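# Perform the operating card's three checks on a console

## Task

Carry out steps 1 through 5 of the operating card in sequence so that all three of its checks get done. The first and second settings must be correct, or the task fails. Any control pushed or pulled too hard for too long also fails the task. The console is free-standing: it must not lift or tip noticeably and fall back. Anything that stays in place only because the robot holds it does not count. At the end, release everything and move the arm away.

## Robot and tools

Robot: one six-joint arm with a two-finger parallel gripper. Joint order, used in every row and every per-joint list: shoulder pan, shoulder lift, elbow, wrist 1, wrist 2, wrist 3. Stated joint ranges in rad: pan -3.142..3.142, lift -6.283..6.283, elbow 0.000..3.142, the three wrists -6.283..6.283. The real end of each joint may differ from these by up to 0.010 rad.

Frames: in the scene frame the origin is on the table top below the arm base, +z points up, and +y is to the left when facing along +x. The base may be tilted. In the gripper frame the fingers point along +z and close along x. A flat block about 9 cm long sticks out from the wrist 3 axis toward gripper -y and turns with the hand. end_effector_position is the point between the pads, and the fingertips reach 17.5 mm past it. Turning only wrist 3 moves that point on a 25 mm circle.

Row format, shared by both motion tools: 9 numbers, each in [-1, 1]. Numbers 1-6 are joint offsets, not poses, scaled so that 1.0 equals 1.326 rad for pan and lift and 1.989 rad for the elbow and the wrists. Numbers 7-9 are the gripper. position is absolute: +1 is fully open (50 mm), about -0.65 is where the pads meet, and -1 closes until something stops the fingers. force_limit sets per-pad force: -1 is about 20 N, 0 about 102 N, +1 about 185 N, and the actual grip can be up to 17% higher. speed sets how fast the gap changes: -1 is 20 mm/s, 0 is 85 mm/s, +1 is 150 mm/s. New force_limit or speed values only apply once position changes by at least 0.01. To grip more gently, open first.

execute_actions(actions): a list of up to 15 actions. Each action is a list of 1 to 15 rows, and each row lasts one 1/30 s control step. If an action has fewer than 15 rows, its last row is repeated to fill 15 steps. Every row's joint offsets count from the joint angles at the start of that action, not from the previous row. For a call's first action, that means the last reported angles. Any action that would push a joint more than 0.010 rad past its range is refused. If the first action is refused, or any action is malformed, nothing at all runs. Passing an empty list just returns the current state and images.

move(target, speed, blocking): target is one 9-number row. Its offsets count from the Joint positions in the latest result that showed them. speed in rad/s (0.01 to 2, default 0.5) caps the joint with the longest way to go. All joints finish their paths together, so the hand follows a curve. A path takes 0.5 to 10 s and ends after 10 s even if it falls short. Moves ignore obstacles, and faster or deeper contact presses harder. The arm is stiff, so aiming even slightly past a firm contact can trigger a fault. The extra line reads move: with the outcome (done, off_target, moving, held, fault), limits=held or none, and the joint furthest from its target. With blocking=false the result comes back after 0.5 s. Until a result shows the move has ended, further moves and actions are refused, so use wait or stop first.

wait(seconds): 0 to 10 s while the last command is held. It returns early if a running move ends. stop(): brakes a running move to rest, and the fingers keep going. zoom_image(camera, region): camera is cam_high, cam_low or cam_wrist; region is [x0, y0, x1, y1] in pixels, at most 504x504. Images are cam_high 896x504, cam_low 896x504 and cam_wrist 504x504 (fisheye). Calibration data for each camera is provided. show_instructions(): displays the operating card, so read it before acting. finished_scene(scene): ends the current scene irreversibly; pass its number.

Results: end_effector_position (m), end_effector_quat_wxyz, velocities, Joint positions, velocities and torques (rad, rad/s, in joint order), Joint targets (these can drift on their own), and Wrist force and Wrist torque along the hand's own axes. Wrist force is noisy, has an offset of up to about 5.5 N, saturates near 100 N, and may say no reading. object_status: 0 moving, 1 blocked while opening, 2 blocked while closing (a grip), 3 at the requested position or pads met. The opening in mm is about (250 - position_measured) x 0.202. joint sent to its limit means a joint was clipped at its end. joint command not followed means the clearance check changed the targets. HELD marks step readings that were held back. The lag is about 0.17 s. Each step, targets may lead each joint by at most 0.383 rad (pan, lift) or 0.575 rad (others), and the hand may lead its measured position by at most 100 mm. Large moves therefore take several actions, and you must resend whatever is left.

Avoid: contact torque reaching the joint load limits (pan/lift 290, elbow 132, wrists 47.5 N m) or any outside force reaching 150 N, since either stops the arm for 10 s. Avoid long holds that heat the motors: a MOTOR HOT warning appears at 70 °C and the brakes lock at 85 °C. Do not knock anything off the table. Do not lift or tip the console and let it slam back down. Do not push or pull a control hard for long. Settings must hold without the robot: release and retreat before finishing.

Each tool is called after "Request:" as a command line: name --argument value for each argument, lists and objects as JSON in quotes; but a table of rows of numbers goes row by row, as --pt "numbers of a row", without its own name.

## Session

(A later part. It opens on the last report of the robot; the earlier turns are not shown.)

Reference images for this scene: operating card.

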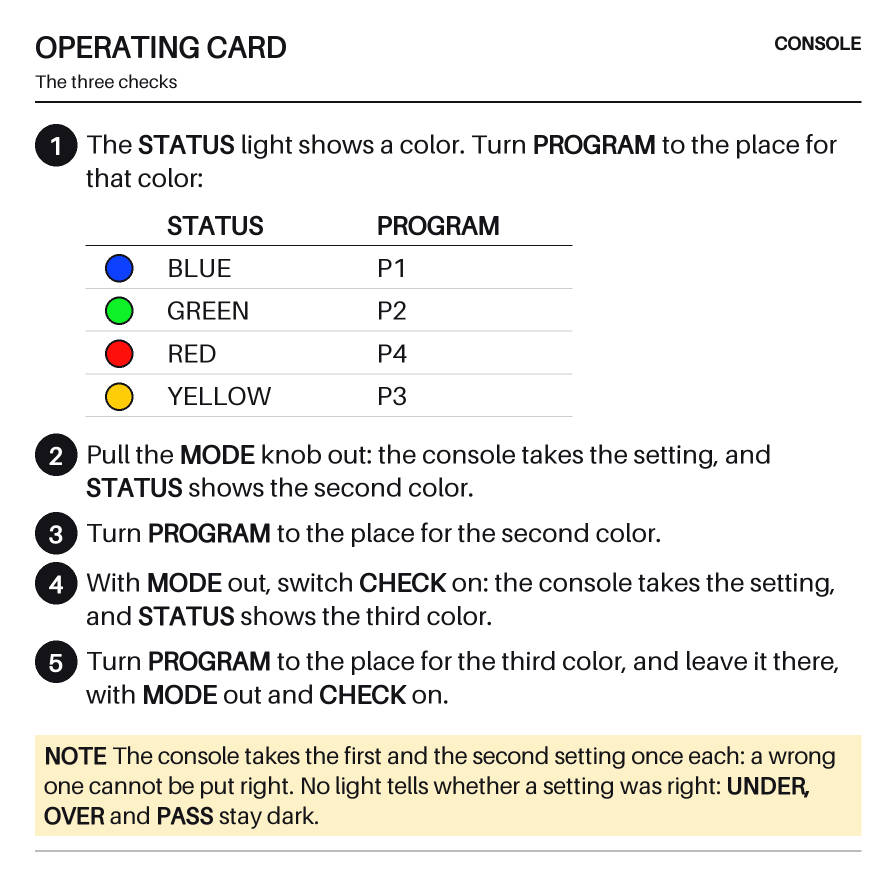

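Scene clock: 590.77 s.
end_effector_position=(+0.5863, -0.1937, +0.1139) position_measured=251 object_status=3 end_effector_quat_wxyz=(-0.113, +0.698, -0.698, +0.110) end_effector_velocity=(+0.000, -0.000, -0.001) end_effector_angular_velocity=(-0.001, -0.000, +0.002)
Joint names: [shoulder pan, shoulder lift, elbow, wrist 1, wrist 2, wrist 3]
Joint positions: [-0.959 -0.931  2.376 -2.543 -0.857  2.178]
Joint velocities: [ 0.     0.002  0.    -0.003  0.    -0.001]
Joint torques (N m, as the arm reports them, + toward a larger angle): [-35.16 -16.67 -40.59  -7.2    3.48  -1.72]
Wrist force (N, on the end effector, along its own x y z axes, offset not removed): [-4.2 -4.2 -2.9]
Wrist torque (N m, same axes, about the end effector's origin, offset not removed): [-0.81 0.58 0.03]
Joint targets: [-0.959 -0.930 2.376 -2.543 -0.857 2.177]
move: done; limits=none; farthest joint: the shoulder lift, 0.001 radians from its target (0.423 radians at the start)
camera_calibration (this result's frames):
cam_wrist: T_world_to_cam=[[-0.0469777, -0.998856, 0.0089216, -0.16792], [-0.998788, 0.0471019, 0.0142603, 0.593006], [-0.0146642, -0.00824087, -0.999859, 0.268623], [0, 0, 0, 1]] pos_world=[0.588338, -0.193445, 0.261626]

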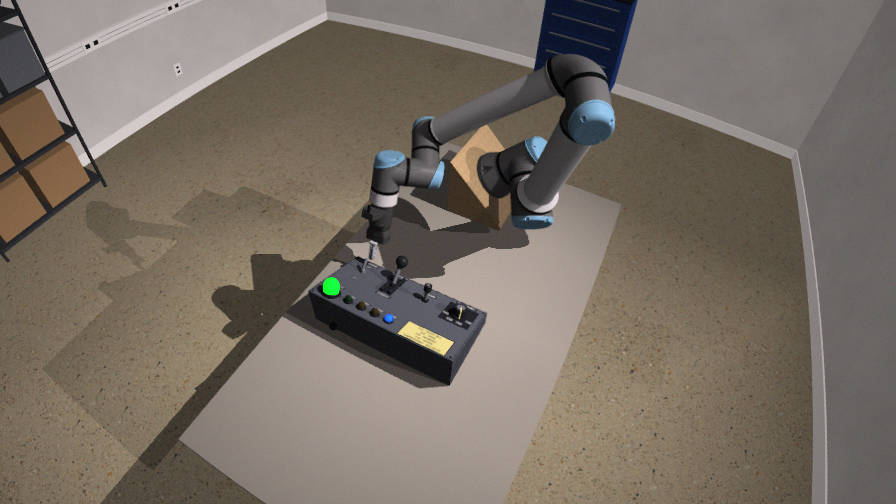

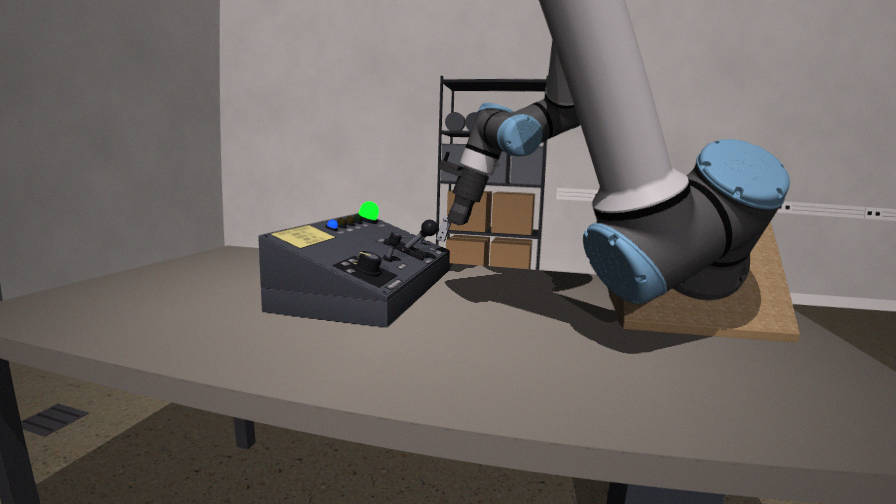

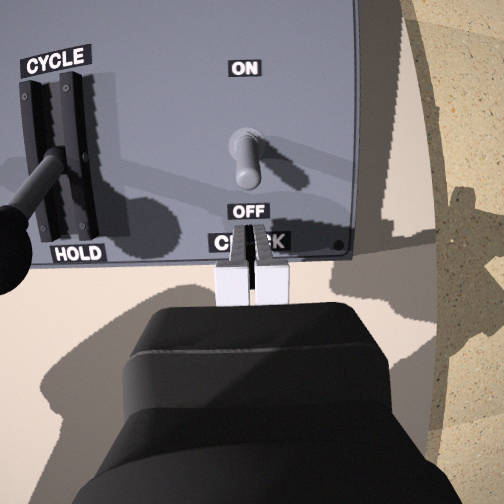

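Request:
move --target '[0.03215,0.0013,-0.03249,0.01458,0.00942,0.02571,-0.7,-0.75,-0.3]' --speed 0.06

Scene clock: 602.53 s.
end_effector_position=(+0.6239, -0.1940, +0.1263) position_measured=251 object_status=3 end_effector_quat_wxyz=(-0.113, +0.698, -0.698, +0.110) end_effector_velocity=(+0.001, -0.001, +0.002) end_effector_angular_velocity=(-0.001, -0.000, -0.000)
Joint names: [shoulder pan, shoulder lift, elbow, wrist 1, wrist 2, wrist 3]
Joint positions: [-0.917 -0.929  2.312 -2.514 -0.838  2.228]
Joint velocities: [ 0.    -0.001 -0.003  0.002 -0.     0.001]
Joint torques (N m, as the arm reports them, + toward a larger angle): [-41.05 -21.24 -43.57  -0.73   3.36   2.33]
Wrist force (N, on the end effector, along its own x y z axes, offset not removed): [-2.6 0.5 -1.3]
Wrist torque (N m, same axes, about the end effector's origin, offset not removed): [0.20 0.31 0.03]
Joint targets: [-0.917 -0.929 2.312 -2.514 -0.838 2.229]
move: done; limits=none; farthest joint: the shoulder pan, 0.001 radians from its target (0.043 radians at the start)
camera_calibration (this result's frames):
cam_wrist: T_world_to_cam=[[-0.0470272, -0.998853, 0.00901058, -0.166495], [-0.998786, 0.0471528, 0.0142699, 0.630462], [-0.0146784, -0.00832857, -0.999858, 0.281549], [0, 0, 0, 1]] pos_world=[0.625999, -0.193687, 0.274012]

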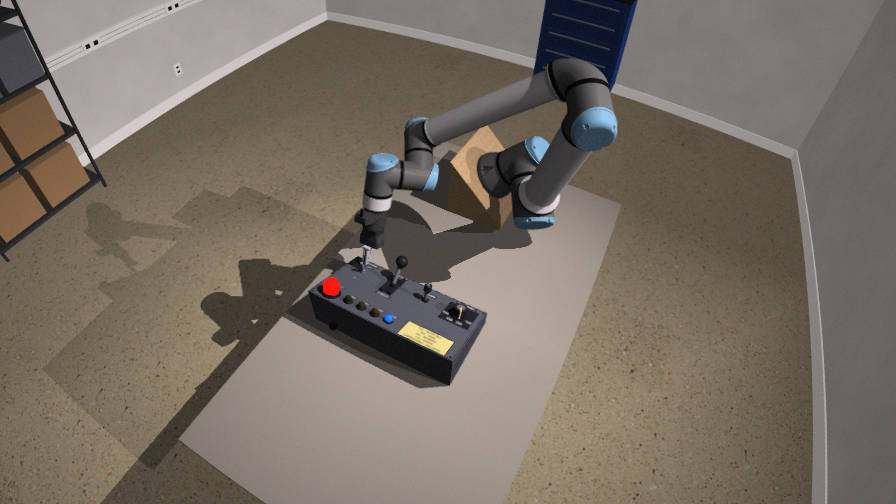

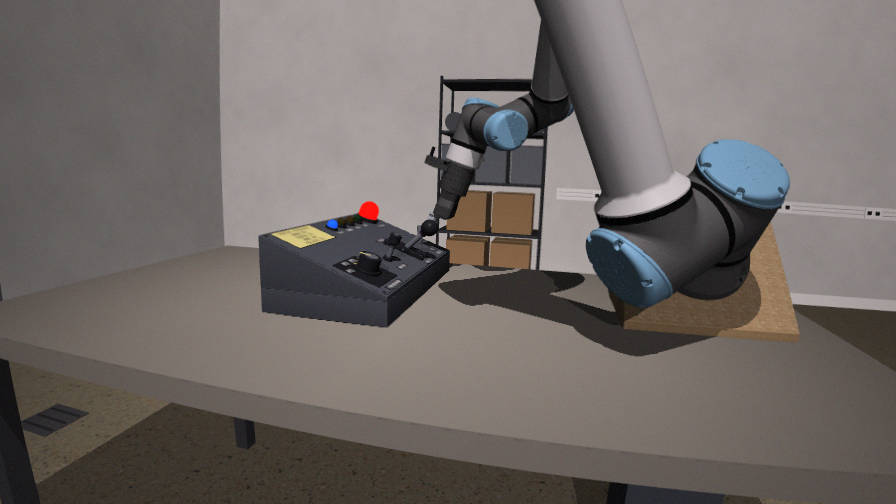

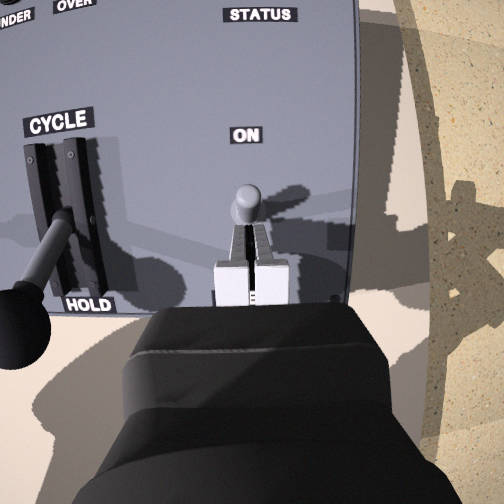

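Request:
move --target '[-0.10211,-0.32014,0.0367,0.22775,-0.03218,0.035,-0.7,-0.75,-0.3]' --speed 0.6

Request:
move --target '[0.37373,-0.12509,0.03191,-0.17536,0.08113,0.2124,1,-0.75,-0.6]' --speed 0.6

Scene clock: 649.07 s.
end_effector_position=(+0.5447, -0.0958, +0.2591) position_measured=251 object_status=3 end_effector_quat_wxyz=(+0.124, -0.615, +0.772, -0.096) end_effector_velocity=(-0.001, +0.000, -0.000) end_effector_angular_velocity=(+0.003, +0.002, -0.006)
Joint names: [shoulder pan, shoulder lift, elbow, wrist 1, wrist 2, wrist 3]
Joint positions: [-1.052 -1.353  2.385 -2.061 -0.902  2.298]
Joint velocities: [-0.001 -0.001  0.001  0.003 -0.002  0.003]
Joint torques (N m, as the arm reports them, + toward a larger angle): [-53.51 -19.41 -35.36  -0.97  -2.71   2.76]
Wrist force (N, on the end effector, along its own x y z axes, offset not removed): [-4.1 -3.4 -1.7]
Wrist torque (N m, same axes, about the end effector's origin, offset not removed): [-0.52 0.64 -0.04]
Joint targets: [-1.052 -1.353 2.385 -2.061 -0.902 2.298]
move: done; limits=none; farthest joint: the shoulder lift, 0.001 radians from its target (0.425 radians at the start)
camera_calibration (this result's frames):
cam_wrist: T_world_to_cam=[[-0.25868, -0.964074, -0.0603813, 0.0632844], [-0.965913, 0.257527, 0.0262957, 0.543906], [-0.00980124, 0.0651253, -0.997829, 0.417845], [0, 0, 0, 1]] pos_world=[0.545832, -0.106272, 0.406457]

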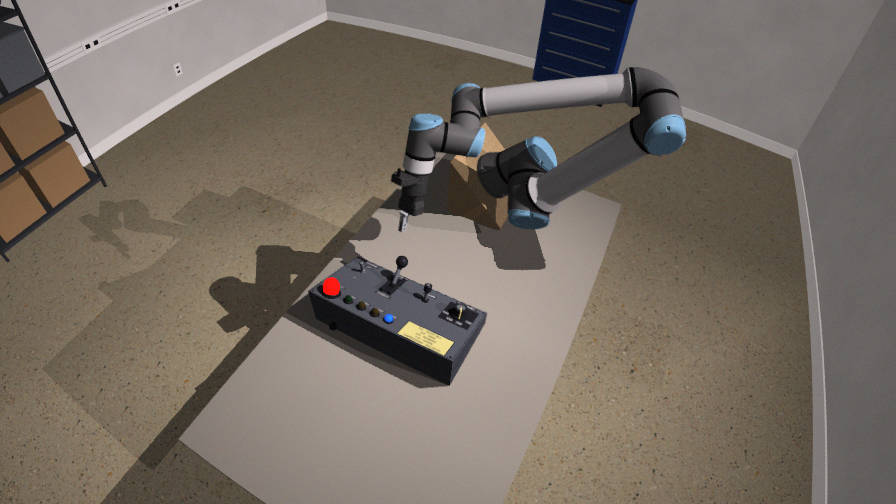

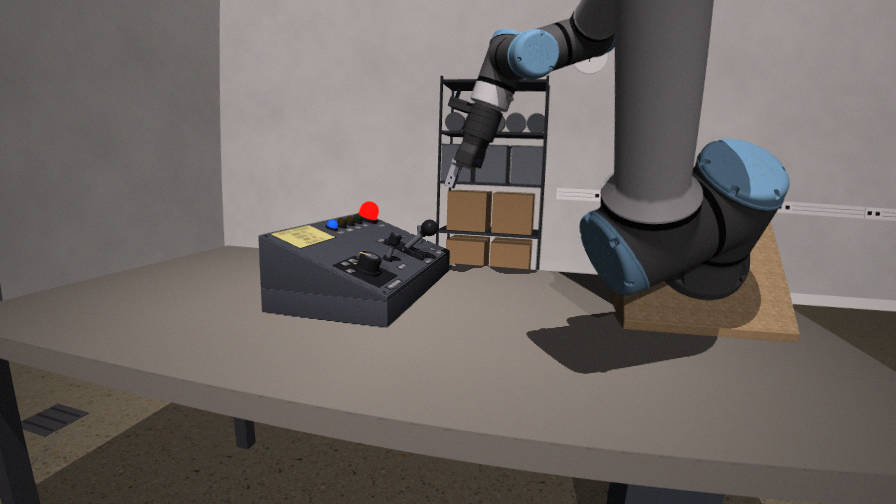

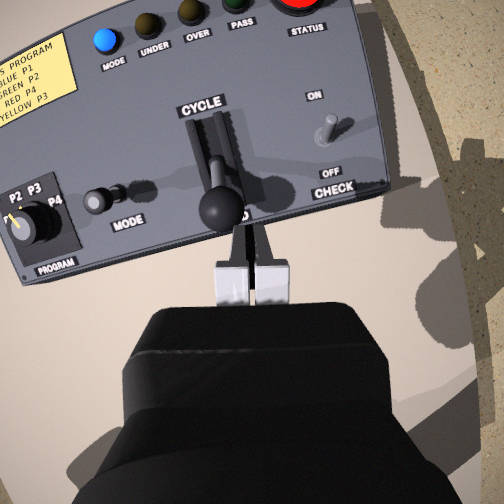

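Scene clock: 650.70 s.
end_effector_position=(+0.6313, +0.1657, +0.1427) position_measured=3 object_status=3 end_effector_quat_wxyz=(-0.113, +0.698, -0.698, +0.110) end_effector_velocity=(+0.000, +0.001, -0.001) end_effector_angular_velocity=(-0.001, +0.001, +0.002)
Joint names: [shoulder pan, shoulder lift, elbow, wrist 1, wrist 2, wrist 3]
Joint positions: [-0.557 -1.519  2.448 -2.41  -0.741  2.72 ]
Joint velocities: [ 0.003 -0.    -0.    -0.002 -0.     0.001]
Joint torques (N m, as the arm reports them, + toward a larger angle): [-20.52 -18.05 -29.26  -7.15   3.26   2.58]
Wrist force (N, on the end effector, along its own x y z axes, offset not removed): [-3.3 1.3 -1.5]
Wrist torque (N m, same axes, about the end effector's origin, offset not removed): [0.24 0.45 0.03]
Joint targets: [-0.557 -1.519 2.448 -2.410 -0.741 2.720]
move: done; limits=none; farthest joint: the shoulder pan, 0.001 radians from its target (0.496 radians at the start)
camera_calibration (this result's frames):
cam_wrist: T_world_to_cam=[[-0.0474018, -0.998843, 0.00816144, 0.193299], [-0.998767, 0.0475155, 0.0143644, 0.620564], [-0.0147356, -0.00747048, -0.999864, 0.300978], [0, 0, 0, 1]] pos_world=[0.633397, 0.165837, 0.290445]

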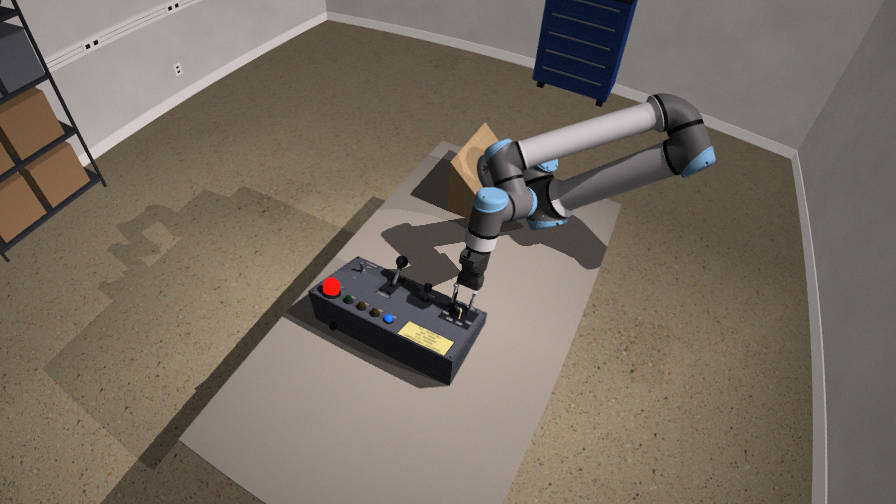

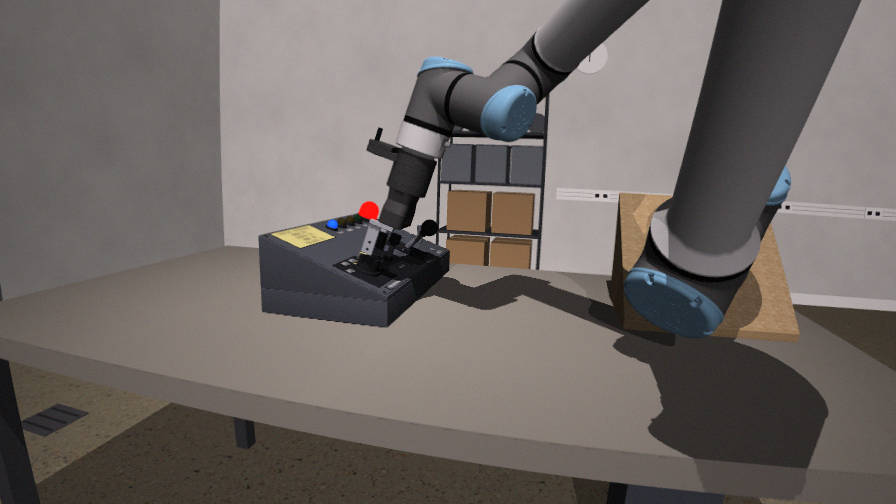

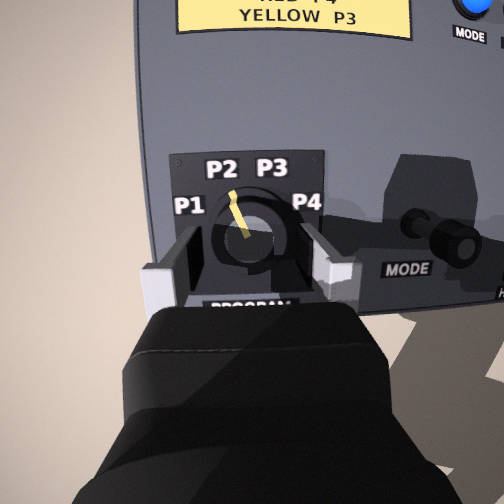

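Request:
move --target '[0.03353,0.04785,0.00333,-0.05968,0.00113,0.03313,1,-0.75,-0.6]' --speed 0.3

Request:
zoom_image --camera "cam_wrist" --region '[170,160,330,310]'

Scene clock: 658.67 s.
end_effector_position=(+0.6403, +0.1655, +0.1142) position_measured=3 object_status=3 end_effector_quat_wxyz=(-0.113, +0.698, -0.698, +0.110) end_effector_velocity=(+0.000, -0.000, -0.001) end_effector_angular_velocity=(+0.001, +0.000, -0.000)
Joint names: [shoulder pan, shoulder lift, elbow, wrist 1, wrist 2, wrist 3]
Joint positions: [-0.513 -1.455  2.455 -2.528 -0.739  2.786]
Joint velocities: [ 0.001  0.003 -0.    -0.003  0.001  0.002]
Joint torques (N m, as the arm reports them, + toward a larger angle): [-26.08   2.65 -26.77  -6.7    3.18   2.9 ]
Wrist force (N, on the end effector, along its own x y z axes, offset not removed): [-2.0 -0.9 2.1]
Wrist torque (N m, same axes, about the end effector's origin, offset not removed): [-0.05 0.17 0.01]
Joint targets: [-0.513 -1.455 2.455 -2.529 -0.739 2.786]
move: done; limits=none; farthest joint: the shoulder pan, 0.000 radians from its target (0.044 radians at the start)
camera_calibration (this result's frames):
cam_wrist: T_world_to_cam=[[-0.0476609, -0.998825, 0.00876682, 0.193936], [-0.998751, 0.0477855, 0.0145972, 0.629889], [-0.0149989, -0.00806015, -0.999855, 0.272883], [0, 0, 0, 1]] pos_world=[0.642439, 0.165808, 0.261948]

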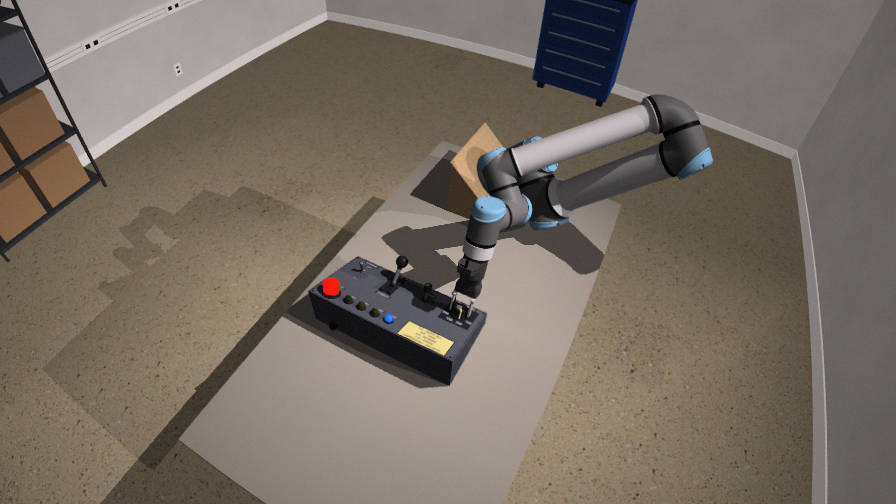

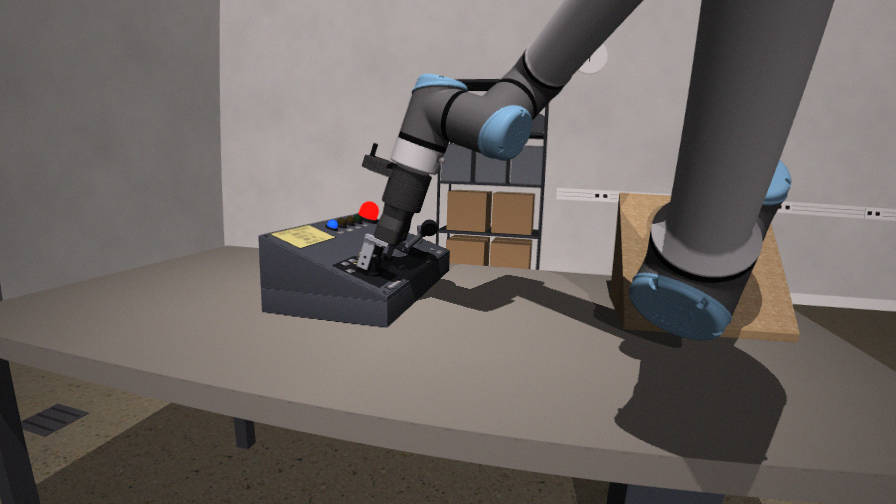

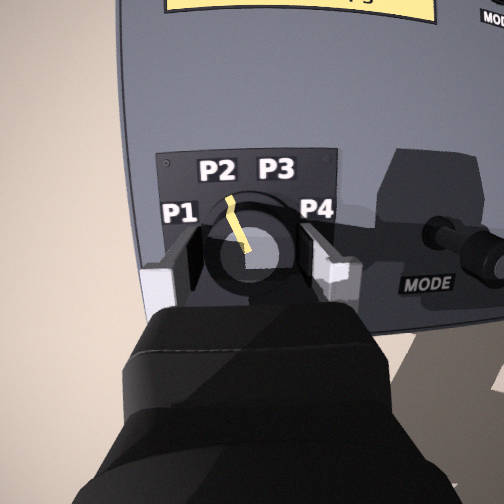

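Region (170, 160, 330, 310) of cam_wrist's 504x504 image, scaled by 3.150, with more detail than that image has; it fills the top 472 rows of this view, and the rest is white.

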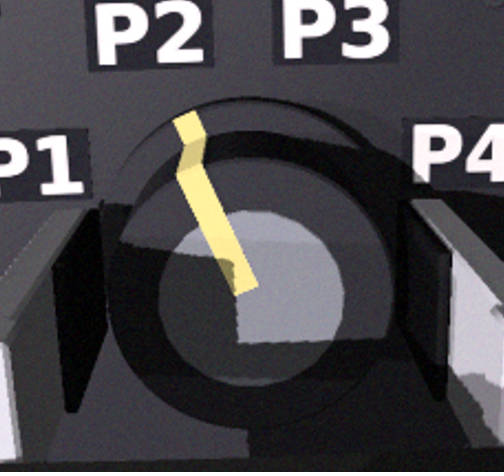

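Request:
execute_actions --actions '[[[0.00015,-0.00015,0,0,0,0.0001,-1,-0.75,-0.8]]]'

Scene clock: 672.70 s.
end_effector_position=(+0.6403, +0.1657, +0.1141) position_measured=36 object_status=2 end_effector_quat_wxyz=(-0.113, +0.698, -0.698, +0.110) end_effector_velocity=(-0.000, +0.001, -0.000) end_effector_angular_velocity=(+0.001, -0.000, +0.001)
Joint names: [shoulder pan, shoulder lift, elbow, wrist 1, wrist 2, wrist 3]
Joint positions: [-0.513 -1.455  2.455 -2.528 -0.739  2.786]
Joint velocities: [ 0.001 -0.001  0.001 -0.     0.001  0.   ]
Joint torques (N m, as the arm reports them, + toward a larger angle): [-24.9  -25.53 -30.53  -0.57   2.53   1.73]
Wrist force (N, on the end effector, along its own x y z axes, offset not removed): [1.6 -6.4 8.7]
Wrist torque (N m, same axes, about the end effector's origin, offset not removed): [-0.41 0.09 -0.26]
Joint targets: [-0.513 -1.456 2.455 -2.528 -0.739 2.786]
Step readings (joint positions):
0: [-0.513 -1.455 2.455 -2.529 -0.739 2.786]
1: [-0.513 -1.455 2.455 -2.529 -0.739 2.786]
2: [-0.513 -1.455 2.455 -2.529 -0.739 2.786]
4: [-0.513 -1.455 2.455 -2.529 -0.739 2.786]
8: [-0.513 -1.455 2.455 -2.529 -0.739 2.786]
15: Joint positions above
camera_calibration (this result's frames):
cam_wrist: T_world_to_cam=[[-0.0476224, -0.998827, 0.00876562, 0.194031], [-0.998752, 0.0477471, 0.0146211, 0.629876], [-0.0150225, -0.0080584, -0.999855, 0.272849], [0, 0, 0, 1]] pos_world=[0.64243, 0.165927, 0.261899]

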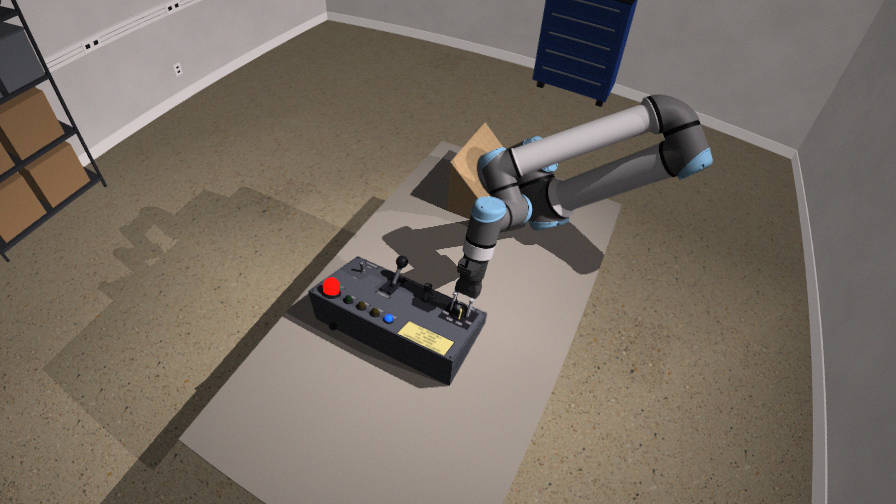

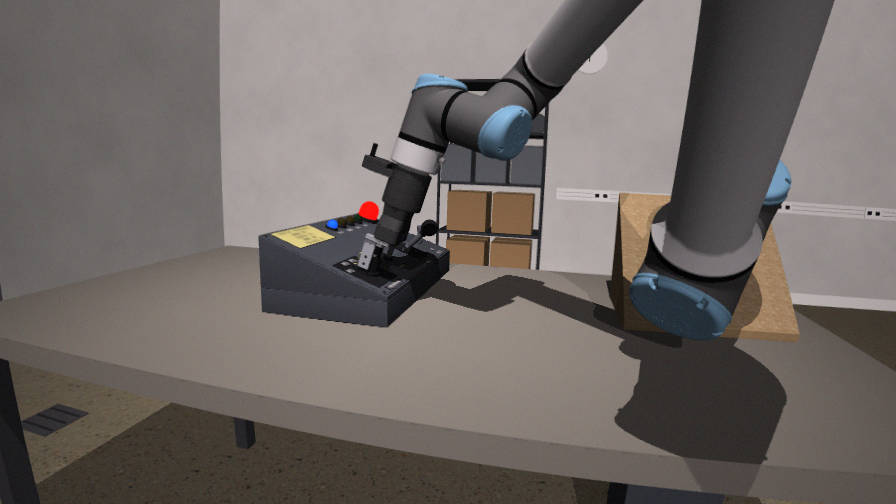

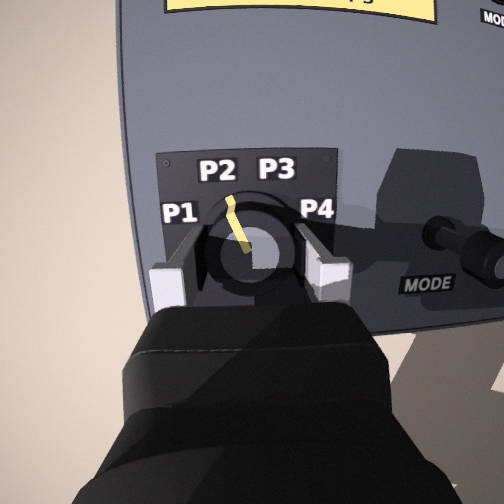

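Request:
move --target '[0.009877,-0.007738,-0.002492,0.000414,0.000216,0.207218,-1,-0.75,-0.8]' --speed 0.9

Request:
move --target '[0.009449,-0.003236,-0.005688,0.000921,0.00015,0.206795,-1,-0.75,-0.8]' --speed 0.9

Scene clock: 680.63 s.
end_effector_position=(+0.6404, +0.1657, +0.1141) position_measured=36 object_status=2 end_effector_quat_wxyz=(+0.132, -0.549, +0.821, -0.086) end_effector_velocity=(+0.000, +0.001, -0.000) end_effector_angular_velocity=(+0.000, +0.001, -0.001)
Joint names: [shoulder pan, shoulder lift, elbow, wrist 1, wrist 2, wrist 3]
Joint positions: [-0.5   -1.466  2.45  -2.528 -0.738  3.198]
Joint velocities: [ 0.002 -0.001 -0.001  0.001 -0.     0.003]
Joint torques (N m, as the arm reports them, + toward a larger angle): [-25.22 -24.45 -42.41  -0.56   2.14   3.25]
Wrist force (N, on the end effector, along its own x y z axes, offset not removed): [-3.5 -3.3 4.9]
Wrist torque (N m, same axes, about the end effector's origin, offset not removed): [-0.19 -0.30 -0.02]
Joint targets: [-0.499 -1.466 2.450 -2.528 -0.738 3.198]
move: done; limits=none; farthest joint: the wrist 2, 0.001 radians from its target (0.000 radians at the start)
camera_calibration (this result's frames):
cam_wrist: T_world_to_cam=[[-0.407516, -0.906729, -0.108504, 0.422648], [-0.913189, 0.405139, 0.04413, 0.512554], [0.00394518, 0.117068, -0.993116, 0.23918], [0, 0, 0, 1]] pos_world=[0.639351, 0.147572, 0.260773]

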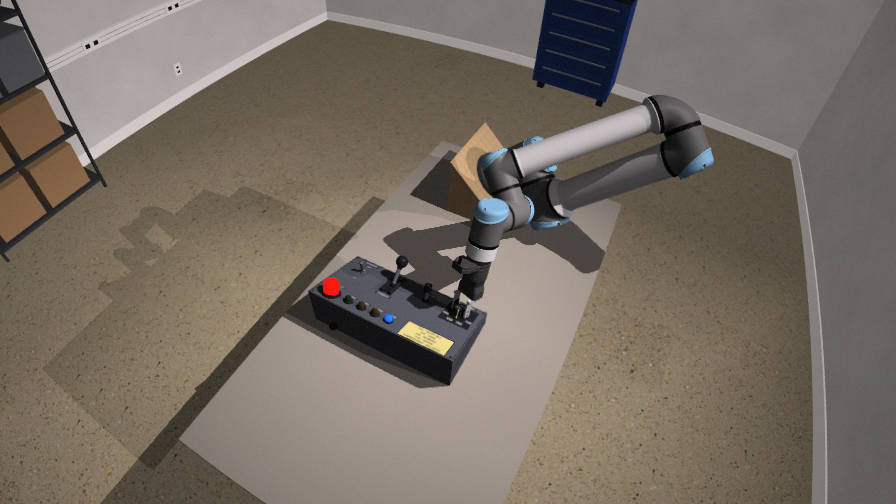

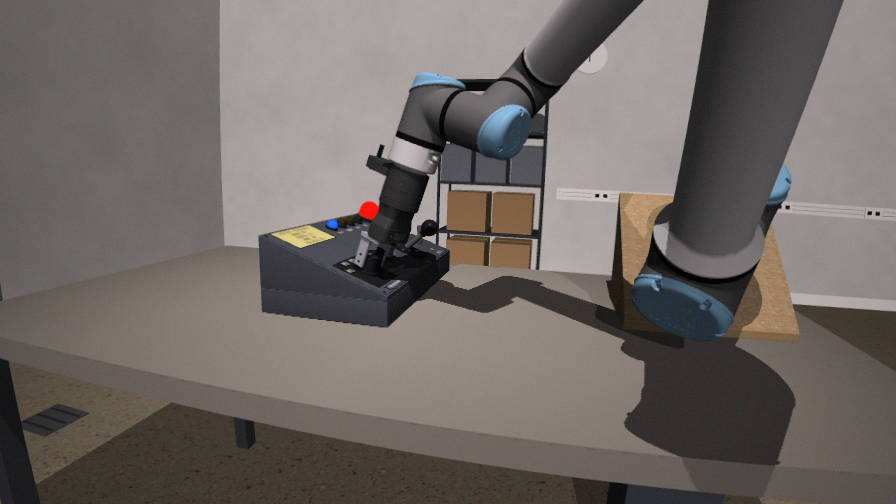

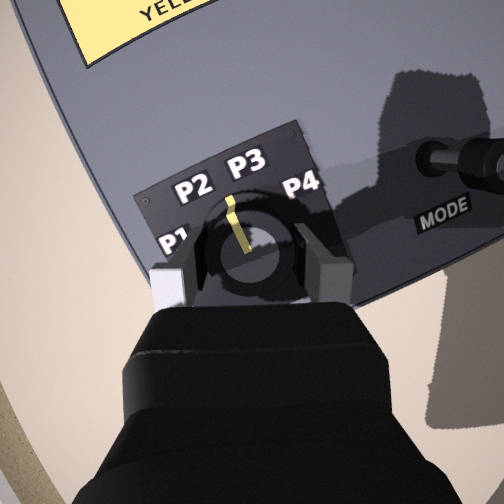

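Scene clock: 681.97 s.
end_effector_position=(+0.6403, +0.1657, +0.1141) position_measured=36 object_status=2 end_effector_quat_wxyz=(+0.146, -0.378, +0.912, -0.058) end_effector_velocity=(+0.000, +0.000, -0.000) end_effector_angular_velocity=(+0.001, +0.001, -0.002)
Joint names: [shoulder pan, shoulder lift, elbow, wrist 1, wrist 2, wrist 3]
Joint positions: [-0.487 -1.47   2.439 -2.526 -0.738  3.608]
Joint velocities: [ 0.001  0.001 -0.001  0.    -0.     0.003]
Joint torques (N m, as the arm reports them, + toward a larger angle): [-23.96 -26.27 -40.21   0.11   2.55   3.04]
Wrist force (N, on the end effector, along its own x y z axes, offset not removed): [-4.7 -11.2 8.1]
Wrist torque (N m, same axes, about the end effector's origin, offset not removed): [-0.52 -0.91 -0.03]
Joint targets: [-0.487 -1.470 2.439 -2.526 -0.738 3.609]
move: done; limits=none; farthest joint: the wrist 3, 0.001 radians from its target (0.412 radians at the start)
camera_calibration (this result's frames):
cam_wrist: T_world_to_cam=[[-0.706793, -0.676943, -0.205406, 0.587256], [-0.704245, 0.700787, 0.113742, 0.3218], [0.0669494, 0.225048, -0.972045, 0.178562], [0, 0, 0, 1]] pos_world=[0.62974, 0.131841, 0.257595]

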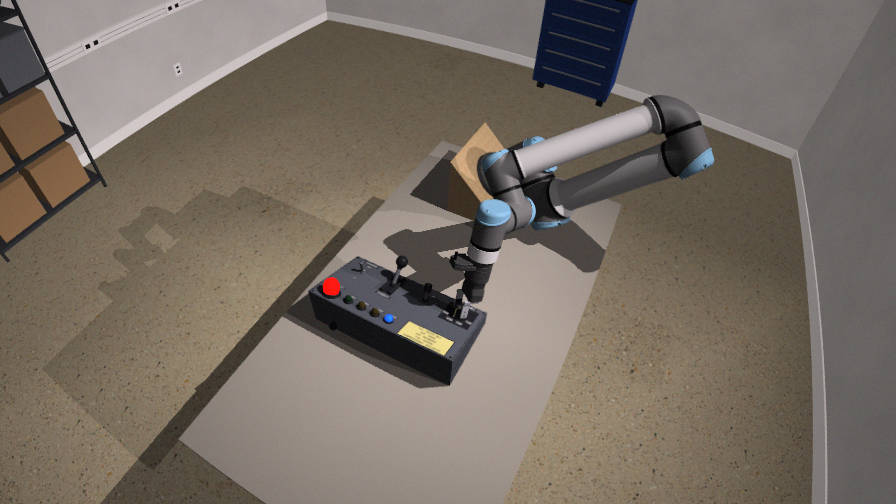

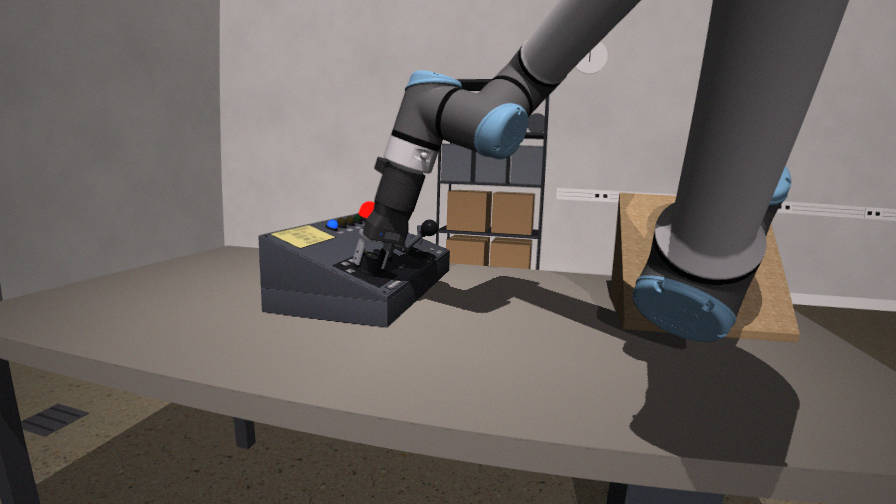

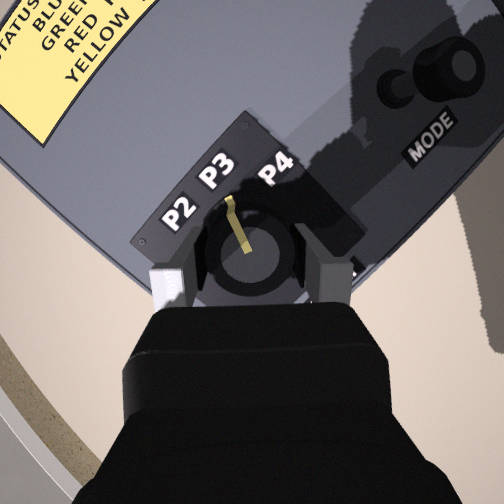

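Request:
move --target '[0.007619,0.001798,-0.008054,0.001267,0.00005,0.204987,-1,-0.75,-0.8]' --speed 0.9

Request:
move --target '[0.00452,0.006444,-0.009091,0.001478,0,0.201916,-1,-0.75,-0.8]' --speed 0.9

Scene clock: 690.37 s.
end_effector_position=(+0.6403, +0.1657, +0.1142) position_measured=36 object_status=2 end_effector_quat_wxyz=(+0.155, -0.193, +0.968, -0.029) end_effector_velocity=(-0.000, +0.001, -0.000) end_effector_angular_velocity=(+0.001, +0.000, -0.002)
Joint names: [shoulder pan, shoulder lift, elbow, wrist 1, wrist 2, wrist 3]
Joint positions: [-0.477 -1.468  2.423 -2.523 -0.738  4.016]
Joint velocities: [ 0.002 -0.001 -0.    -0.001 -0.     0.005]
Joint torques (N m, as the arm reports them, + toward a larger angle): [-21.57  -3.99 -40.03   0.84  -2.68   3.32]
Wrist force (N, on the end effector, along its own x y z axes, offset not removed): [-4.7 -11.3 2.4]
Wrist torque (N m, same axes, about the end effector's origin, offset not removed): [-0.71 -1.28 0.04]
Joint targets: [-0.477 -1.468 2.423 -2.523 -0.738 4.016]
move: done; limits=none; farthest joint: the shoulder pan, 0.000 radians from its target (0.010 radians at the start)
camera_calibration (this result's frames):
cam_wrist: T_world_to_cam=[[-0.900002, -0.34439, -0.267194, 0.662963], [-0.403686, 0.889781, 0.212901, 0.086667], [0.164423, 0.299474, -0.93983, 0.100152], [0, 0, 0, 1]] pos_world=[0.615187, 0.121211, 0.252814]

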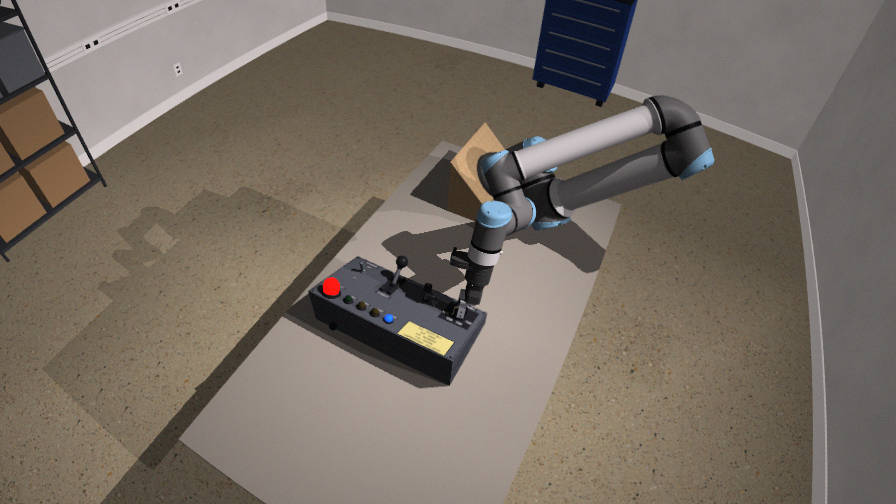

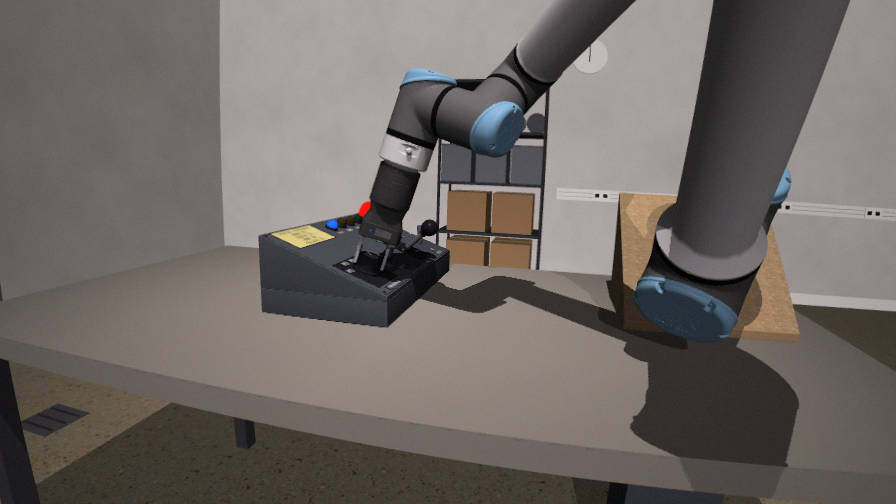

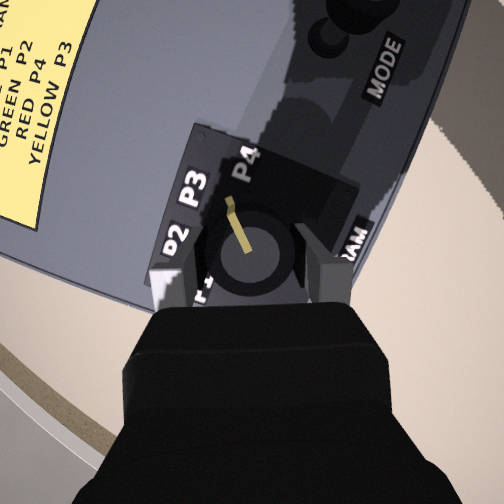

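Scene clock: 691.67 s.
end_effector_position=(+0.6404, +0.1657, +0.1142) position_measured=36 object_status=2 end_effector_quat_wxyz=(+0.157, -0.001, +0.988, +0.002) end_effector_velocity=(-0.000, -0.001, -0.000) end_effector_angular_velocity=(+0.002, -0.000, -0.005)
Joint names: [shoulder pan, shoulder lift, elbow, wrist 1, wrist 2, wrist 3]
Joint positions: [-0.471 -1.459  2.405 -2.52  -0.738  4.417]
Joint velocities: [-0.001  0.002  0.001 -0.001  0.001  0.003]
Joint torques (N m, as the arm reports them, + toward a larger angle): [-23.43  -3.54 -38.69   0.91  -2.66   3.61]
Wrist force (N, on the end effector, along its own x y z axes, offset not removed): [-5.5 -7.3 6.7]
Wrist torque (N m, same axes, about the end effector's origin, offset not removed): [-0.31 -1.41 -0.07]
Joint targets: [-0.471 -1.459 2.405 -2.520 -0.738 4.417]
move: done; limits=none; farthest joint: the wrist 3, 0.001 radians from its target (0.402 radians at the start)
camera_calibration (this result's frames):
cam_wrist: T_world_to_cam=[[-0.957848, 0.0404524, -0.284414, 0.63821], [-0.0571002, 0.943473, 0.326493, -0.157078], [0.281545, 0.32897, -0.901394, 0.0158828], [0, 0, 0, 1]] pos_world=[0.597867, 0.117157, 0.247117]

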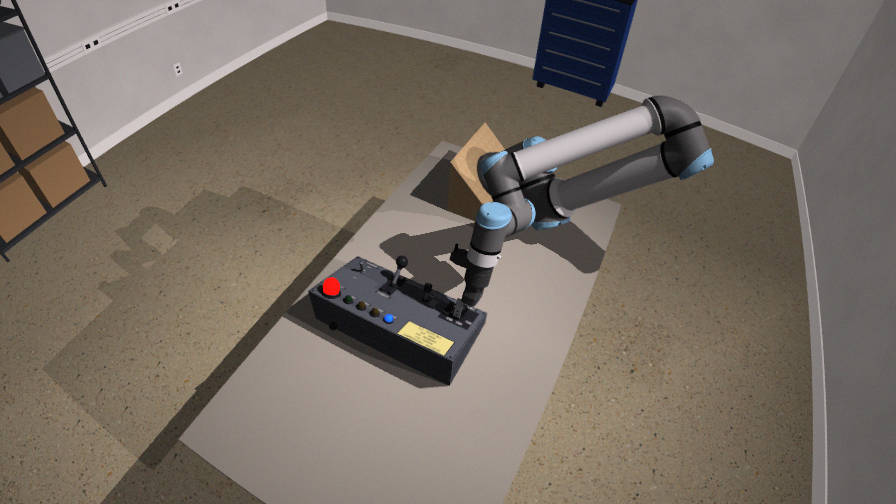

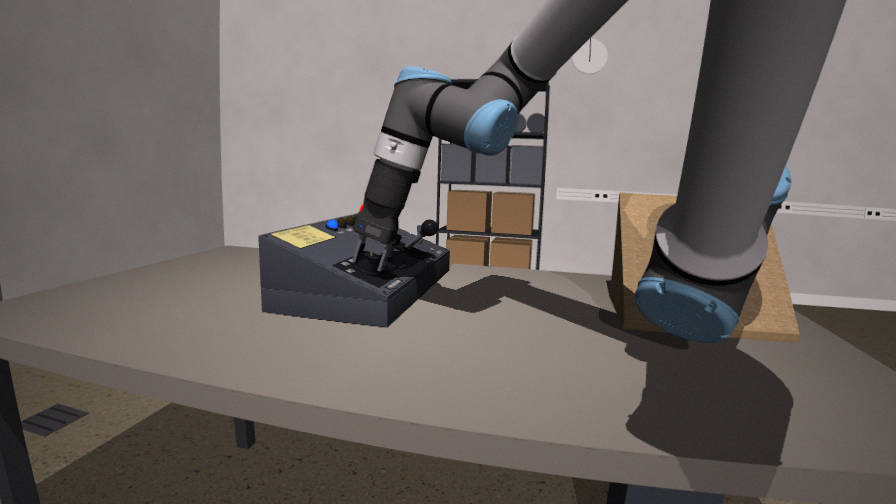

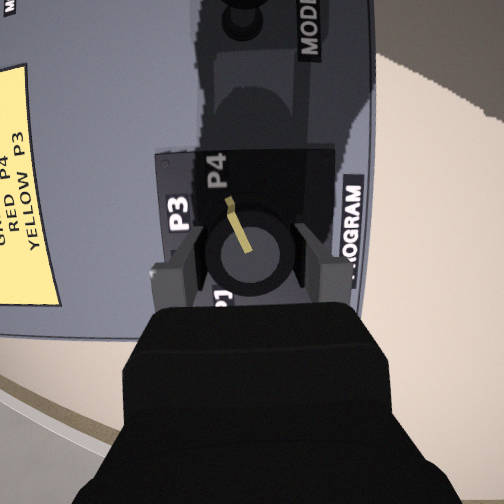

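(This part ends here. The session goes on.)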